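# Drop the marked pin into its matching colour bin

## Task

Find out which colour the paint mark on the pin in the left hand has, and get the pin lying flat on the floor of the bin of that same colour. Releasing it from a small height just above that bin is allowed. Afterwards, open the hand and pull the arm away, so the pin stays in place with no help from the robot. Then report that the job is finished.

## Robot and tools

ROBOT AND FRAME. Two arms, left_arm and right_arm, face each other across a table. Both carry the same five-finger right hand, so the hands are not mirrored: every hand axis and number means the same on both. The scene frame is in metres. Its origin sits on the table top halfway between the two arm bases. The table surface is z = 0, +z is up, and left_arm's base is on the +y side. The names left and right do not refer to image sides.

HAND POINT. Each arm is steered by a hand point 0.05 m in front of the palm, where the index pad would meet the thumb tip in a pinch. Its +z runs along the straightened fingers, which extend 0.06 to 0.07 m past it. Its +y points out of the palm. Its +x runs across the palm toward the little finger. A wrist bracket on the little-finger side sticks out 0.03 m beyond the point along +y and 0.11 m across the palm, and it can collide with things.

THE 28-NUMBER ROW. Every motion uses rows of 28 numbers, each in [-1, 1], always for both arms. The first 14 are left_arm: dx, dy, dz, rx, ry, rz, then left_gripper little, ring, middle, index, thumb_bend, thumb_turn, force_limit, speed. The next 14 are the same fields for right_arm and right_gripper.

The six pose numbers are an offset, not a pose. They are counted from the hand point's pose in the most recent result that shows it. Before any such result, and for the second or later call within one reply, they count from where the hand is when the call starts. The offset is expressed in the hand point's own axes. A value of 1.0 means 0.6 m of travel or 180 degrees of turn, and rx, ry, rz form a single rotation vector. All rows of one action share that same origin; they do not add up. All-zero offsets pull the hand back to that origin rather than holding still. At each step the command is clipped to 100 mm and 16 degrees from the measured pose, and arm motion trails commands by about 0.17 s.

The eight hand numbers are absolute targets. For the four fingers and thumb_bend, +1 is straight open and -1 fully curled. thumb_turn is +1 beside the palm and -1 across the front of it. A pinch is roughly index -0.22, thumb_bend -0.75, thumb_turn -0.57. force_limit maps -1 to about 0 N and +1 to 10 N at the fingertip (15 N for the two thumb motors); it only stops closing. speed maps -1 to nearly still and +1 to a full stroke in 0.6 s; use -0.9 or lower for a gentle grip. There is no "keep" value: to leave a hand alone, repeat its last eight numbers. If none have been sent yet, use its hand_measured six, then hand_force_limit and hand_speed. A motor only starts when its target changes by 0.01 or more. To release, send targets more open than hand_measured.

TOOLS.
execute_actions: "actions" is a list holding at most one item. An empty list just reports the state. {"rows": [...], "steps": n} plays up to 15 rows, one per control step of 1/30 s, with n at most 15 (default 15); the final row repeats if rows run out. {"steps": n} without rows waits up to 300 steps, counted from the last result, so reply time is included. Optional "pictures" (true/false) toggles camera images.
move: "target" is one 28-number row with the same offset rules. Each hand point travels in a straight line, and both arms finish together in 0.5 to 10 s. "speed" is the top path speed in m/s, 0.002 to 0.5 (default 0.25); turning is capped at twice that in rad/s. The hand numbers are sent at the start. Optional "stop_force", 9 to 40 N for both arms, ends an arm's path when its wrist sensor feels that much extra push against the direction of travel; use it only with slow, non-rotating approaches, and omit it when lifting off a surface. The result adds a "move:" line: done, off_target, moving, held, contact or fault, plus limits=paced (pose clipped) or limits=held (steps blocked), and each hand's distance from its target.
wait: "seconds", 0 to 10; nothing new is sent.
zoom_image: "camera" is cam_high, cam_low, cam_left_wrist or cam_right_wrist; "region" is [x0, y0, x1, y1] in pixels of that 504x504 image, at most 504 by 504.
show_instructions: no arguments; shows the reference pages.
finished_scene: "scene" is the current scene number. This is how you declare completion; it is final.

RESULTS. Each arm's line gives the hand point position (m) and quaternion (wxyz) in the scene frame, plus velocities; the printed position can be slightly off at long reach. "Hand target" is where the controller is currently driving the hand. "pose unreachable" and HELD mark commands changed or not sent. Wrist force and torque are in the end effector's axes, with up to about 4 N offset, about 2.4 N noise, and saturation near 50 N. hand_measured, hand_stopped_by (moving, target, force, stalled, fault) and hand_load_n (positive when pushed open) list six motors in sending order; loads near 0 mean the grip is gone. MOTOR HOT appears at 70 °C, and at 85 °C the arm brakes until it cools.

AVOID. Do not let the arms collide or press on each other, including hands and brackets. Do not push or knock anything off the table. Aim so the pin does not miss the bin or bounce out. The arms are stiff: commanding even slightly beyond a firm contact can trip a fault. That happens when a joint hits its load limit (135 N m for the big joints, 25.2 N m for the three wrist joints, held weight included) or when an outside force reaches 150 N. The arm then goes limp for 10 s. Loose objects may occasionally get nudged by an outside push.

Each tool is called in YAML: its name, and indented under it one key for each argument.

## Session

execute_actions:
  actions: []

Scene clock: 0.00 s of 4800.00 s.
left_arm: end_effector_position=(+0.6075, +0.0222, +0.2549) hand_measured=(+1.000, +1.000, +1.000, -0.142, -0.750, -0.550) hand_load_n=(+0.0, +0.0, +0.0, +5.5, +0.5, +0.0) hand_stopped_by=(target, target, target, target, target, target) hand_force_limit=0.00 hand_speed=-0.80 end_effector_quat_wxyz=(+0.369, -0.380, +0.612, -0.587) end_effector_velocity=(+0.000, +0.000, +0.000) end_effector_angular_velocity=(+0.000, -0.001, +0.001) | right_arm: end_effector_position=(+0.1663, -0.3008, +0.4733) hand_measured=(+1.000, +1.000, +1.000, +1.000, +1.000, +1.000) hand_load_n=(+0.0, +0.0, +0.0, +0.0, +0.0, +0.0) hand_stopped_by=(target, target, target, target, target, target) hand_force_limit=0.00 hand_speed=-0.80 end_effector_quat_wxyz=(+0.003, -0.312, +0.950, -0.010) end_effector_velocity=(+0.000, -0.000, -0.000) end_effector_angular_velocity=(-0.001, -0.000, -0.000)
Joint positions: left_arm=[ 0.368 -0.859  1.583 -3.819 -0.938 -0.022] | right_arm=[-1.171 -1.702  1.333  1.934  1.59  -1.864]
Joint velocities: left_arm=[ 0.    -0.    -0.    -0.     0.001  0.001] | right_arm=[0.    0.    0.    0.    0.001 0.   ]
Wrist force (N, on the end effector, along its own x y z axes, offset not removed): no reading
Wrist torque (N m, same axes, about the end effector's origin, offset not removed): no reading
Hand target (left_arm): +0.607, +0.022, +0.255; +0.369, -0.380, +0.612, -0.587
Hand target (right_arm): +0.166, -0.301, +0.473; +0.003, -0.312, +0.950, -0.010

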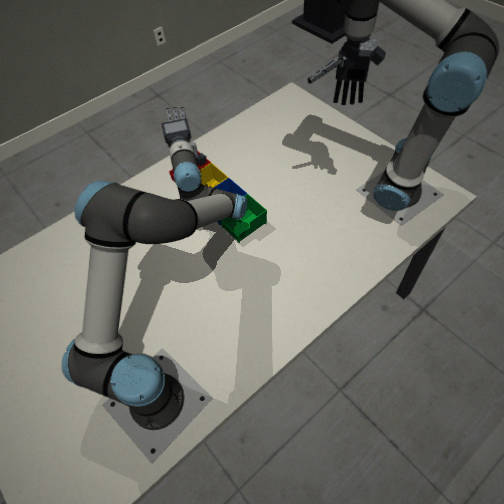

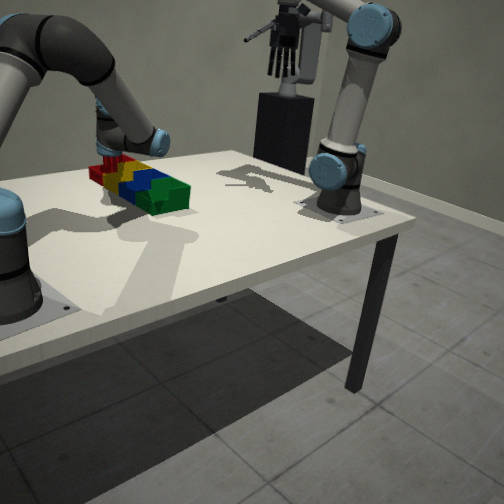

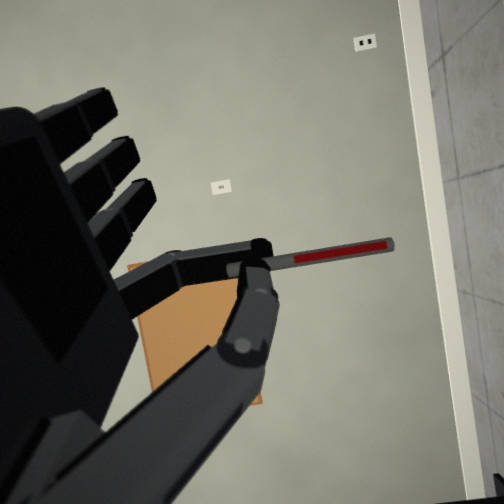

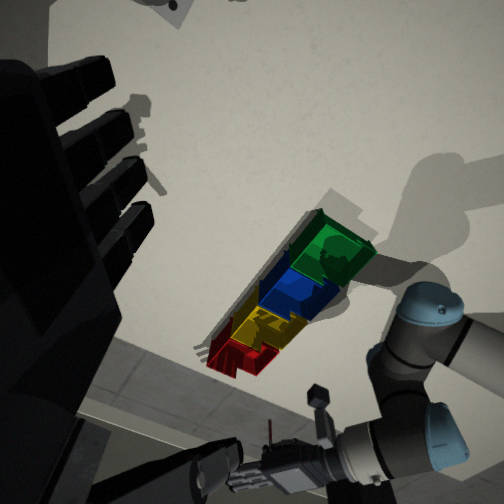

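zoom_image:
  camera: "cam_right_wrist"
  region: [180, 190, 400, 410]

zoom_image:
  camera: "cam_right_wrist"
  region: [190, 300, 350, 504]

zoom_image:
  camera: "cam_high"
  region: [120, 90, 300, 270]

zoom_image:
  camera: "cam_low"
  region: [40, 80, 240, 240]

Region (180, 190, 400, 410) of cam_right_wrist's 504x504 image, scaled by 2.291, with more detail than that image has.

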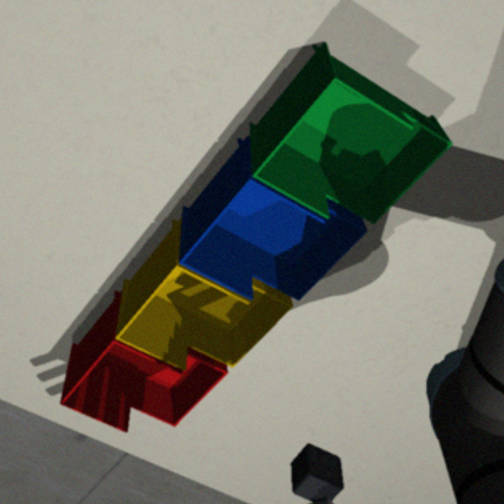

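Region (190, 300, 350, 504) of cam_right_wrist's 504x504 image, scaled by 2.471, with more detail than that image has; it fills the left 395 columns of this view, and the rest is white.

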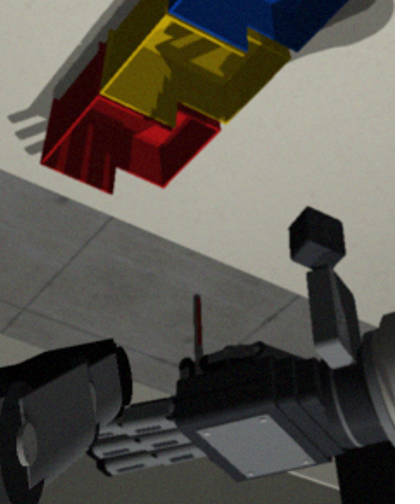

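Region (120, 90, 300, 270) of cam_high's 504x504 image, scaled by 2.800, with more detail than that image has.

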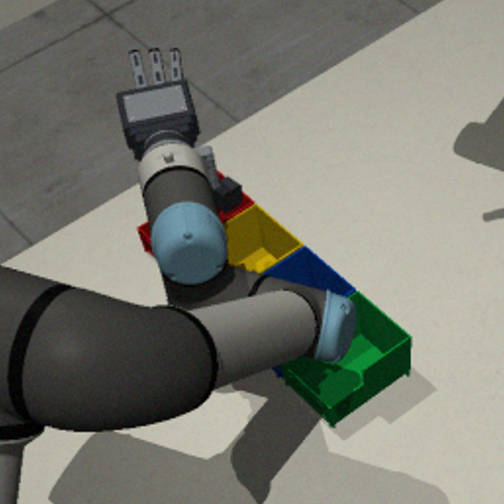

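Region (40, 80, 240, 240) of cam_low's 504x504 image, scaled by 2.520, with more detail than that image has; it fills the top 403 rows of this view, and the rest is white.

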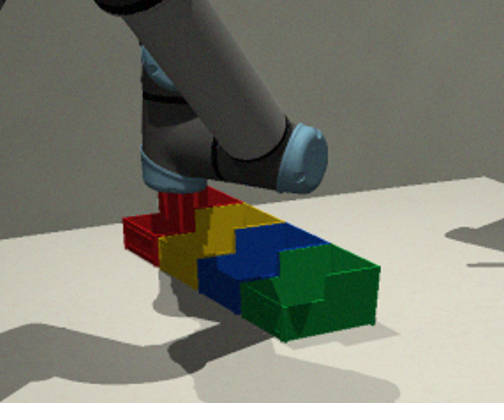

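move:
  target: [0.0627, 0.222, 0.0654, -0.1176, -0.1176, -0.4898, 1, 1, 1, -0.142, -0.75, -0.55, 0.0, -0.8, 0, 0, 0, 0, 0, 0, 1, 1, 1, 1, 1, 1, 0.0, -0.8]
  speed: 0.35

Scene clock: 70.97 s of 4800.00 s.
left_arm: end_effector_position=(+0.6221, -0.0256, +0.1203) hand_measured=(+1.000, +1.000, +1.000, -0.142, -0.750, -0.550) hand_load_n=(+0.0, +0.0, +0.0, +5.5, +0.5, +0.0) hand_stopped_by=(target, target, target, target, target, target) hand_force_limit=0.00 hand_speed=-0.80 end_effector_quat_wxyz=(+0.111, +0.840, -0.195, +0.494) end_effector_velocity=(-0.001, -0.001, -0.001) end_effector_angular_velocity=(-0.007, +0.007, +0.002) | right_arm: end_effector_position=(+0.1663, -0.3008, +0.4733) hand_measured=(+1.000, +1.000, +1.000, +1.000, +1.000, +1.000) hand_load_n=(+0.0, +0.0, +0.0, +0.0, +0.0, +0.0) hand_stopped_by=(target, target, target, target, target, target) hand_force_limit=0.00 hand_speed=-0.80 end_effector_quat_wxyz=(+0.003, -0.312, +0.950, -0.010) end_effector_velocity=(+0.000, -0.000, -0.000) end_effector_angular_velocity=(-0.001, -0.001, +0.000)
Joint positions: left_arm=[ 0.512 -0.781  1.564 -3.36  -1.145 -1.819] | right_arm=[-1.171 -1.702  1.333  1.934  1.59  -1.864]
Joint velocities: left_arm=[ 0.     0.001  0.001  0.001 -0.004 -0.01 ] | right_arm=[-0.    -0.    -0.     0.     0.001 -0.   ]
Wrist force (N, on the end effector, along its own x y z axes, offset not removed): left_arm=[0.5 -1.9 2.0] | right_arm=[0.9 -3.2 -2.2]
Wrist torque (N m, same axes, about the end effector's origin, offset not removed): left_arm=[-0.40 -0.05 -0.02] | right_arm=[-0.46 0.11 -0.02]
Hand target (left_arm): +0.622, -0.026, +0.120; +0.112, +0.840, -0.195, +0.494
Hand target (right_arm): +0.166, -0.301, +0.473; +0.003, -0.312, +0.950, -0.010
Off the commanded pose (left_arm): 0.000 m, 0 deg.
Off the commanded pose (right_arm): 0.000 m, 0 deg.
After step 90, 65.10 s passed at rest.
move: done

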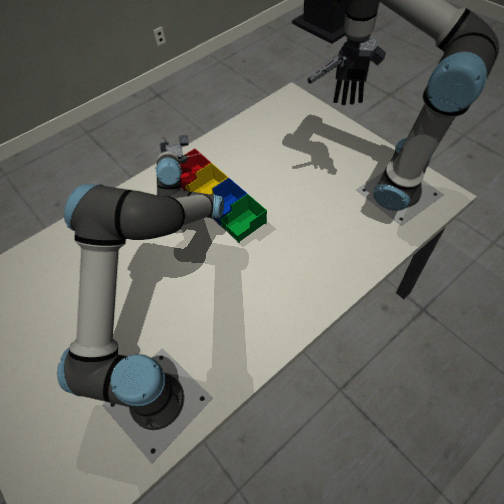

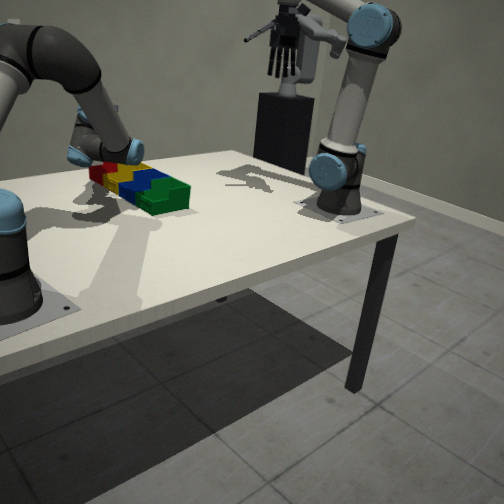

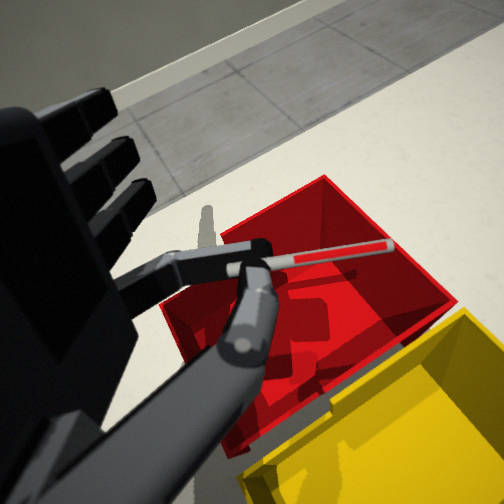

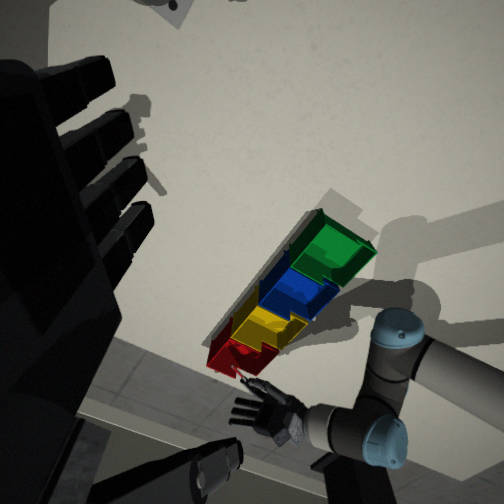

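move:
  target: [-0.049, -0.0066, 0.0193, 0, 0, 0, 1, 1, 1, -0.142, -0.75, -0.55, 0.0, -0.8, 0, 0, 0, 0, 0, 0, 1, 1, 1, 1, 1, 1, 0.0, -0.8]
  speed: 0.07

execute_actions:
  actions:
    - {"rows": [[0, 0, 0, 0, 0, 0, 1, 1, 1, 0.15, -0.75, -0.55, 0.0, 0.6, 0, 0, 0, 0, 0, 0, 1, 1, 1, 1, 1, 1, 0.0, -0.8]], "steps": 15}

move:
  target: [0.131, -0.069, -0.1745, 0, 0, 0, 1, 1, 1, 0.15, -0.75, -0.55, 0.0, 0.6, 0, 0, 0, 0, 0, 0, 1, 1, 1, 1, 1, 1, 0.0, -0.8]
  speed: 0.2

Scene clock: 107.63 s of 4800.00 s.
left_arm: end_effector_position=(+0.6201, -0.0200, +0.0892) hand_measured=(+1.000, +1.000, +1.000, -0.142, -0.750, -0.550) hand_load_n=(+0.0, +0.0, +0.0, +5.5, +0.5, +0.0) hand_stopped_by=(target, target, target, target, target, target) hand_force_limit=0.00 hand_speed=-0.80 end_effector_quat_wxyz=(+0.111, +0.840, -0.195, +0.494) end_effector_velocity=(+0.001, +0.001, -0.002) end_effector_angular_velocity=(-0.000, +0.000, +0.000) | right_arm: end_effector_position=(+0.1663, -0.3008, +0.4733) hand_measured=(+1.000, +1.000, +1.000, +1.000, +1.000, +1.000) hand_load_n=(+0.0, +0.0, +0.0, +0.0, +0.0, +0.0) hand_stopped_by=(target, target, target, target, target, target) hand_force_limit=0.00 hand_speed=-0.80 end_effector_quat_wxyz=(+0.003, -0.312, +0.950, -0.010) end_effector_velocity=(-0.000, +0.000, +0.000) end_effector_angular_velocity=(+0.001, +0.000, +0.000)
Joint positions: left_arm=[ 0.515 -0.737  1.584 -3.425 -1.147 -1.818] | right_arm=[-1.171 -1.702  1.333  1.934  1.59  -1.864]
Joint velocities: left_arm=[ 0.001  0.003  0.001 -0.004 -0.001  0.   ] | right_arm=[ 0.    -0.    -0.    -0.    -0.001  0.   ]
Wrist force (N, on the end effector, along its own x y z axes, offset not removed): left_arm=[0.6 -0.5 3.0] | right_arm=[-0.8 -0.3 -1.6]
Wrist torque (N m, same axes, about the end effector's origin, offset not removed): left_arm=[-0.27 -0.16 -0.05] | right_arm=[-0.14 0.16 0.05]
Hand target (left_arm): +0.620, -0.020, +0.089; +0.111, +0.840, -0.195, +0.494
Hand target (right_arm): +0.166, -0.301, +0.473; +0.003, -0.312, +0.950, -0.010
Off the commanded pose (left_arm): 0.000 m, 0 deg.
Off the commanded pose (right_arm): 0.000 m, 0 deg.
After step 90, 32.80 s passed at rest.
move: done

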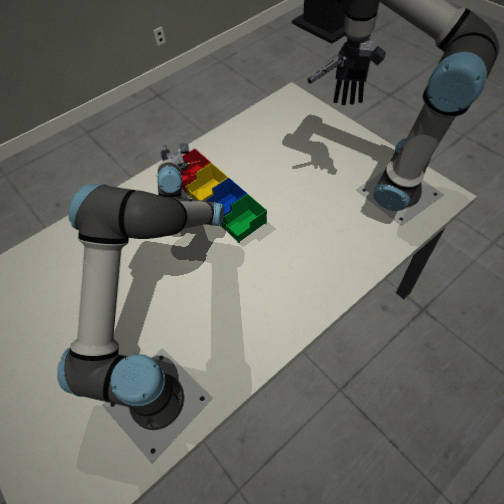

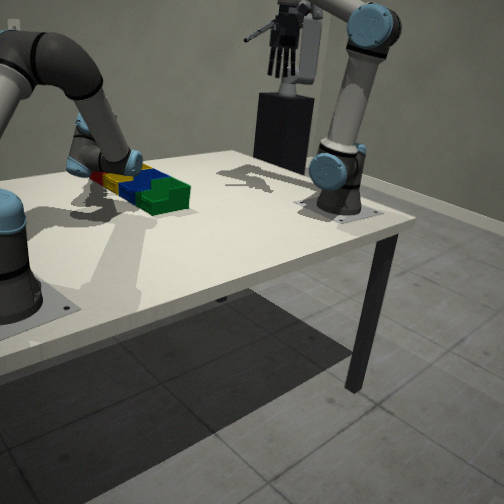

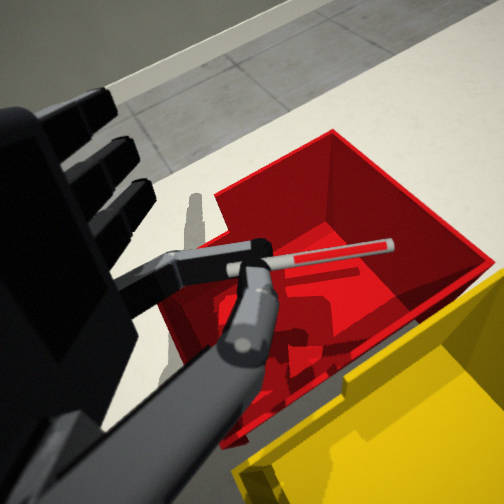

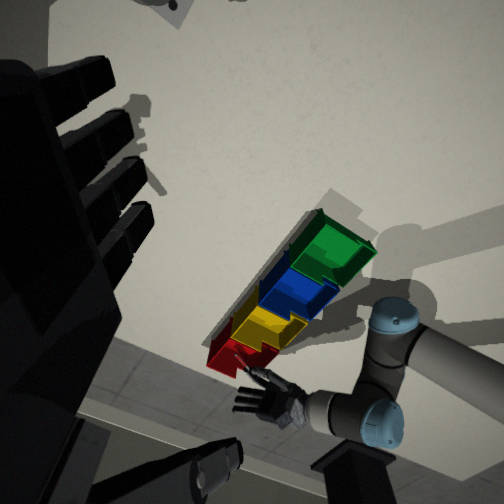

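Scene clock: 108.13 s of 4800.00 s.
left_arm: end_effector_position=(+0.6201, -0.0200, +0.0891) hand_measured=(+1.000, +1.000, +1.000, +0.150, -0.750, -0.550) hand_load_n=(+0.0, +0.0, +0.0, +0.0, +0.0, +0.0) hand_stopped_by=(target, target, target, target, target, target) hand_force_limit=0.00 hand_speed=0.60 end_effector_quat_wxyz=(+0.111, +0.840, -0.195, +0.494) end_effector_velocity=(-0.000, -0.000, -0.000) end_effector_angular_velocity=(-0.000, +0.001, +0.000) | right_arm: end_effector_position=(+0.1663, -0.3008, +0.4733) hand_measured=(+1.000, +1.000, +1.000, +1.000, +1.000, +1.000) hand_load_n=(+0.0, +0.0, +0.0, +0.0, +0.0, +0.0) hand_stopped_by=(target, target, target, target, target, target) hand_force_limit=0.00 hand_speed=-0.80 end_effector_quat_wxyz=(+0.003, -0.312, +0.950, -0.010) end_effector_velocity=(+0.000, -0.000, -0.000) end_effector_angular_velocity=(-0.001, +0.000, -0.000)
Joint positions: left_arm=[ 0.515 -0.736  1.584 -3.425 -1.147 -1.818] | right_arm=[-1.171 -1.702  1.333  1.934  1.59  -1.864]
Joint velocities: left_arm=[-0.001  0.     0.     0.     0.    -0.001] | right_arm=[ 0.     0.001 -0.    -0.     0.001  0.   ]
Wrist force (N, on the end effector, along its own x y z axes, offset not removed): left_arm=[0.6 -1.2 1.7] | right_arm=[-1.3 0.5 -1.4]
Wrist torque (N m, same axes, about the end effector's origin, offset not removed): left_arm=[-0.22 0.03 -0.03] | right_arm=[-0.02 0.22 0.05]
Hand target (left_arm): +0.620, -0.020, +0.089; +0.111, +0.840, -0.195, +0.494
Hand target (right_arm): +0.166, -0.301, +0.473; +0.003, -0.312, +0.950, -0.010
Off the commanded pose (left_arm): 0.000 m, 0 deg.
Off the commanded pose (right_arm): 0.000 m, 0 deg.
Steps of this call (steps 1 to 15: all 15 steps of this action). Readings (end_effector_position | what the end effector reports):
1: left_arm (+0.6201, -0.0200, +0.0892) | right_arm (+0.1663, -0.3008, +0.4733) | left_arm hand_measured=(+1.000, +1.000, +1.000, -0.142, -0.750, -0.550) hand_load_n=(+0.0, +0.0, +0.0, +5.5, +0.5, +0.0) hand_stopped_by=(target, target, target, moving, target, target) hand_force_limit=0.00 hand_speed=0.60 | right_arm hand_measured=(+1.000, +1.000, +1.000, +1.000, +1.000, +1.000) hand_load_n=(+0.0, +0.0, +0.0, +0.0, +0.0, +0.0) hand_stopped_by=(target, target, target, target, target, target) hand_force_limit=0.00 hand_speed=-0.80
2: left_arm (+0.6201, -0.0200, +0.0892) | right_arm (+0.1663, -0.3008, +0.4733) | left_arm hand_measured=(+1.000, +1.000, +1.000, -0.142, -0.750, -0.550) hand_load_n=(+0.0, +0.0, +0.0, +5.5, +0.5, +0.0) hand_stopped_by=(target, target, target, moving, target, target) hand_force_limit=0.00 hand_speed=0.60 | right_arm hand_measured=(+1.000, +1.000, +1.000, +1.000, +1.000, +1.000) hand_load_n=(+0.0, +0.0, +0.0, +0.0, +0.0, +0.0) hand_stopped_by=(target, target, target, target, target, target) hand_force_limit=0.00 hand_speed=-0.80
4: left_arm (+0.6201, -0.0200, +0.0892) | right_arm (+0.1663, -0.3008, +0.4733) | left_arm hand_measured=(+1.000, +1.000, +1.000, -0.062, -0.750, -0.550) hand_load_n=(+0.0, +0.0, +0.0, +0.5, +0.0, +0.0) hand_stopped_by=(target, target, target, moving, target, target) hand_force_limit=0.00 hand_speed=0.60 | right_arm hand_measured=(+1.000, +1.000, +1.000, +1.000, +1.000, +1.000) hand_load_n=(+0.0, +0.0, +0.0, +0.0, +0.0, +0.0) hand_stopped_by=(target, target, target, target, target, target) hand_force_limit=0.00 hand_speed=-0.80
8: left_arm (+0.6201, -0.0200, +0.0892) | right_arm (+0.1663, -0.3008, +0.4733) | left_arm hand_measured=(+1.000, +1.000, +1.000, +0.150, -0.750, -0.550) hand_load_n=(+0.0, +0.0, +0.0, +0.0, +0.0, +0.0) hand_stopped_by=(target, target, target, moving, target, target) hand_force_limit=0.00 hand_speed=0.60 | right_arm hand_measured=(+1.000, +1.000, +1.000, +1.000, +1.000, +1.000) hand_load_n=(+0.0, +0.0, +0.0, +0.0, +0.0, +0.0) hand_stopped_by=(target, target, target, target, target, target) hand_force_limit=0.00 hand_speed=-0.80
15: the state above

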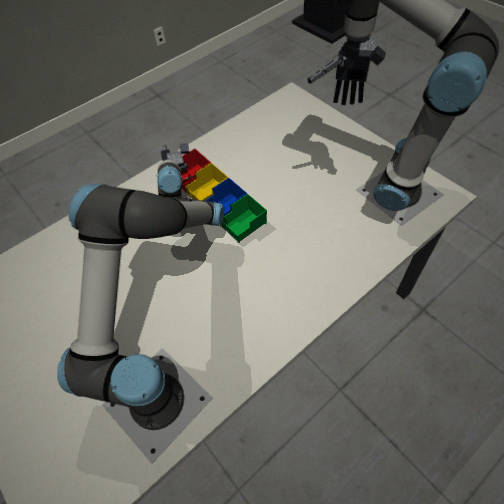

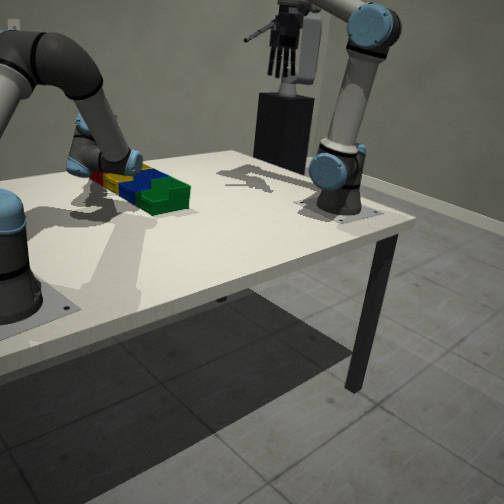

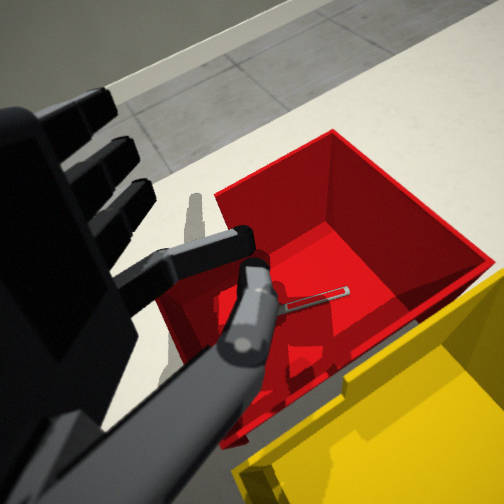

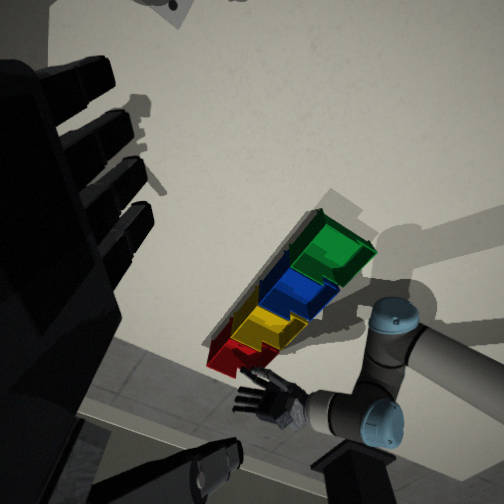

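Scene clock: 109.60 s of 4800.00 s.
left_arm: end_effector_position=(+0.5900, +0.0395, +0.2089) hand_measured=(+1.000, +1.000, +1.000, +0.150, -0.750, -0.550) hand_load_n=(+0.0, +0.0, +0.0, +0.0, +0.0, +0.0) hand_stopped_by=(target, target, target, target, target, target) hand_force_limit=0.00 hand_speed=0.60 end_effector_quat_wxyz=(+0.111, +0.840, -0.195, +0.494) end_effector_velocity=(-0.001, -0.000, +0.002) end_effector_angular_velocity=(+0.000, -0.000, -0.002) | right_arm: end_effector_position=(+0.1663, -0.3008, +0.4733) hand_measured=(+1.000, +1.000, +1.000, +1.000, +1.000, +1.000) hand_load_n=(+0.0, +0.0, +0.0, +0.0, +0.0, +0.0) hand_stopped_by=(target, target, target, target, target, target) hand_force_limit=0.00 hand_speed=-0.80 end_effector_quat_wxyz=(+0.003, -0.312, +0.950, -0.010) end_effector_velocity=(-0.000, +0.000, +0.000) end_effector_angular_velocity=(+0.002, +0.000, +0.000)
Joint positions: left_arm=[ 0.534 -1.042  1.752 -3.293 -1.164 -1.807] | right_arm=[-1.171 -1.702  1.333  1.934  1.59  -1.864]
Joint velocities: left_arm=[-0.001 -0.005  0.002  0.002 -0.     0.001] | right_arm=[ 0.    -0.     0.     0.    -0.002  0.   ]
Wrist force (N, on the end effector, along its own x y z axes, offset not removed): left_arm=[0.9 -1.0 1.7] | right_arm=[0.1 -0.4 -2.7]
Wrist torque (N m, same axes, about the end effector's origin, offset not removed): left_arm=[-0.26 -0.14 0.06] | right_arm=[-0.13 0.12 0.13]
Hand target (left_arm): +0.590, +0.040, +0.209; +0.111, +0.840, -0.195, +0.494
Hand target (right_arm): +0.166, -0.301, +0.473; +0.003, -0.312, +0.950, -0.010
Off the commanded pose (left_arm): 0.000 m, 0 deg.
Off the commanded pose (right_arm): 0.000 m, 0 deg.
move: done

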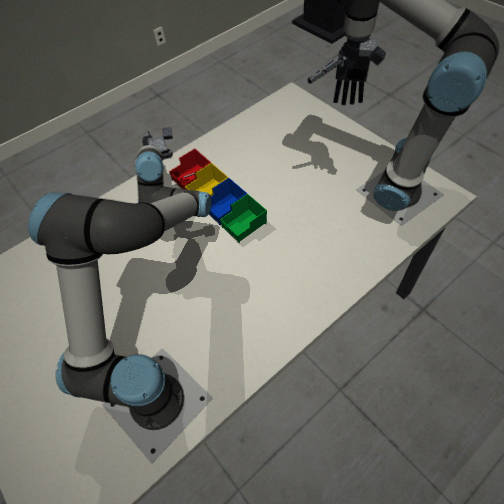

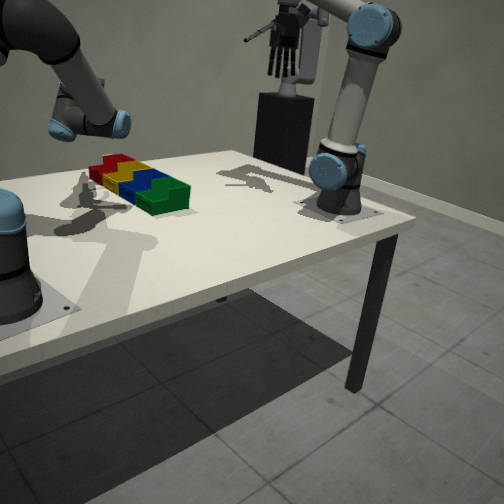

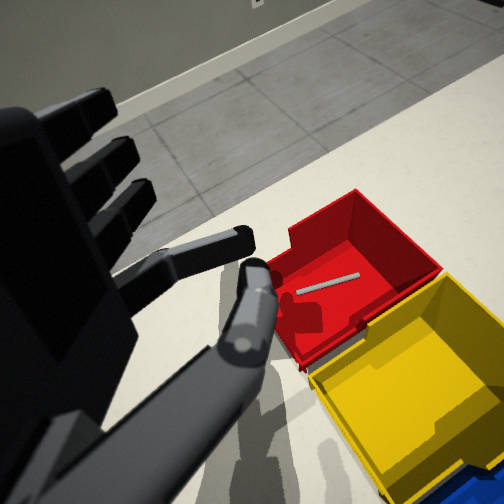

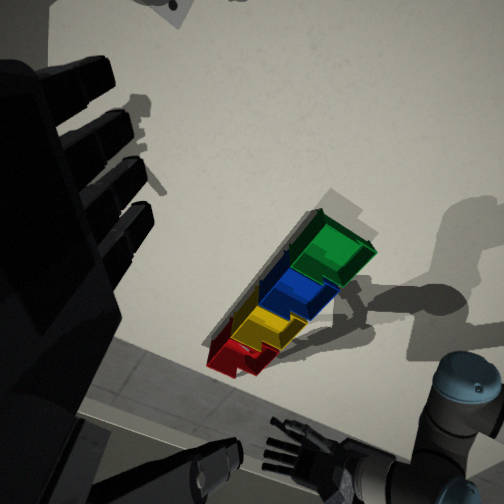

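The pin with the red mark lies flat on the red bin's floor, and the hand has moved clear. Scene 2 is done.

finished_scene:
  scene: 2

The scene is finished: the task was done.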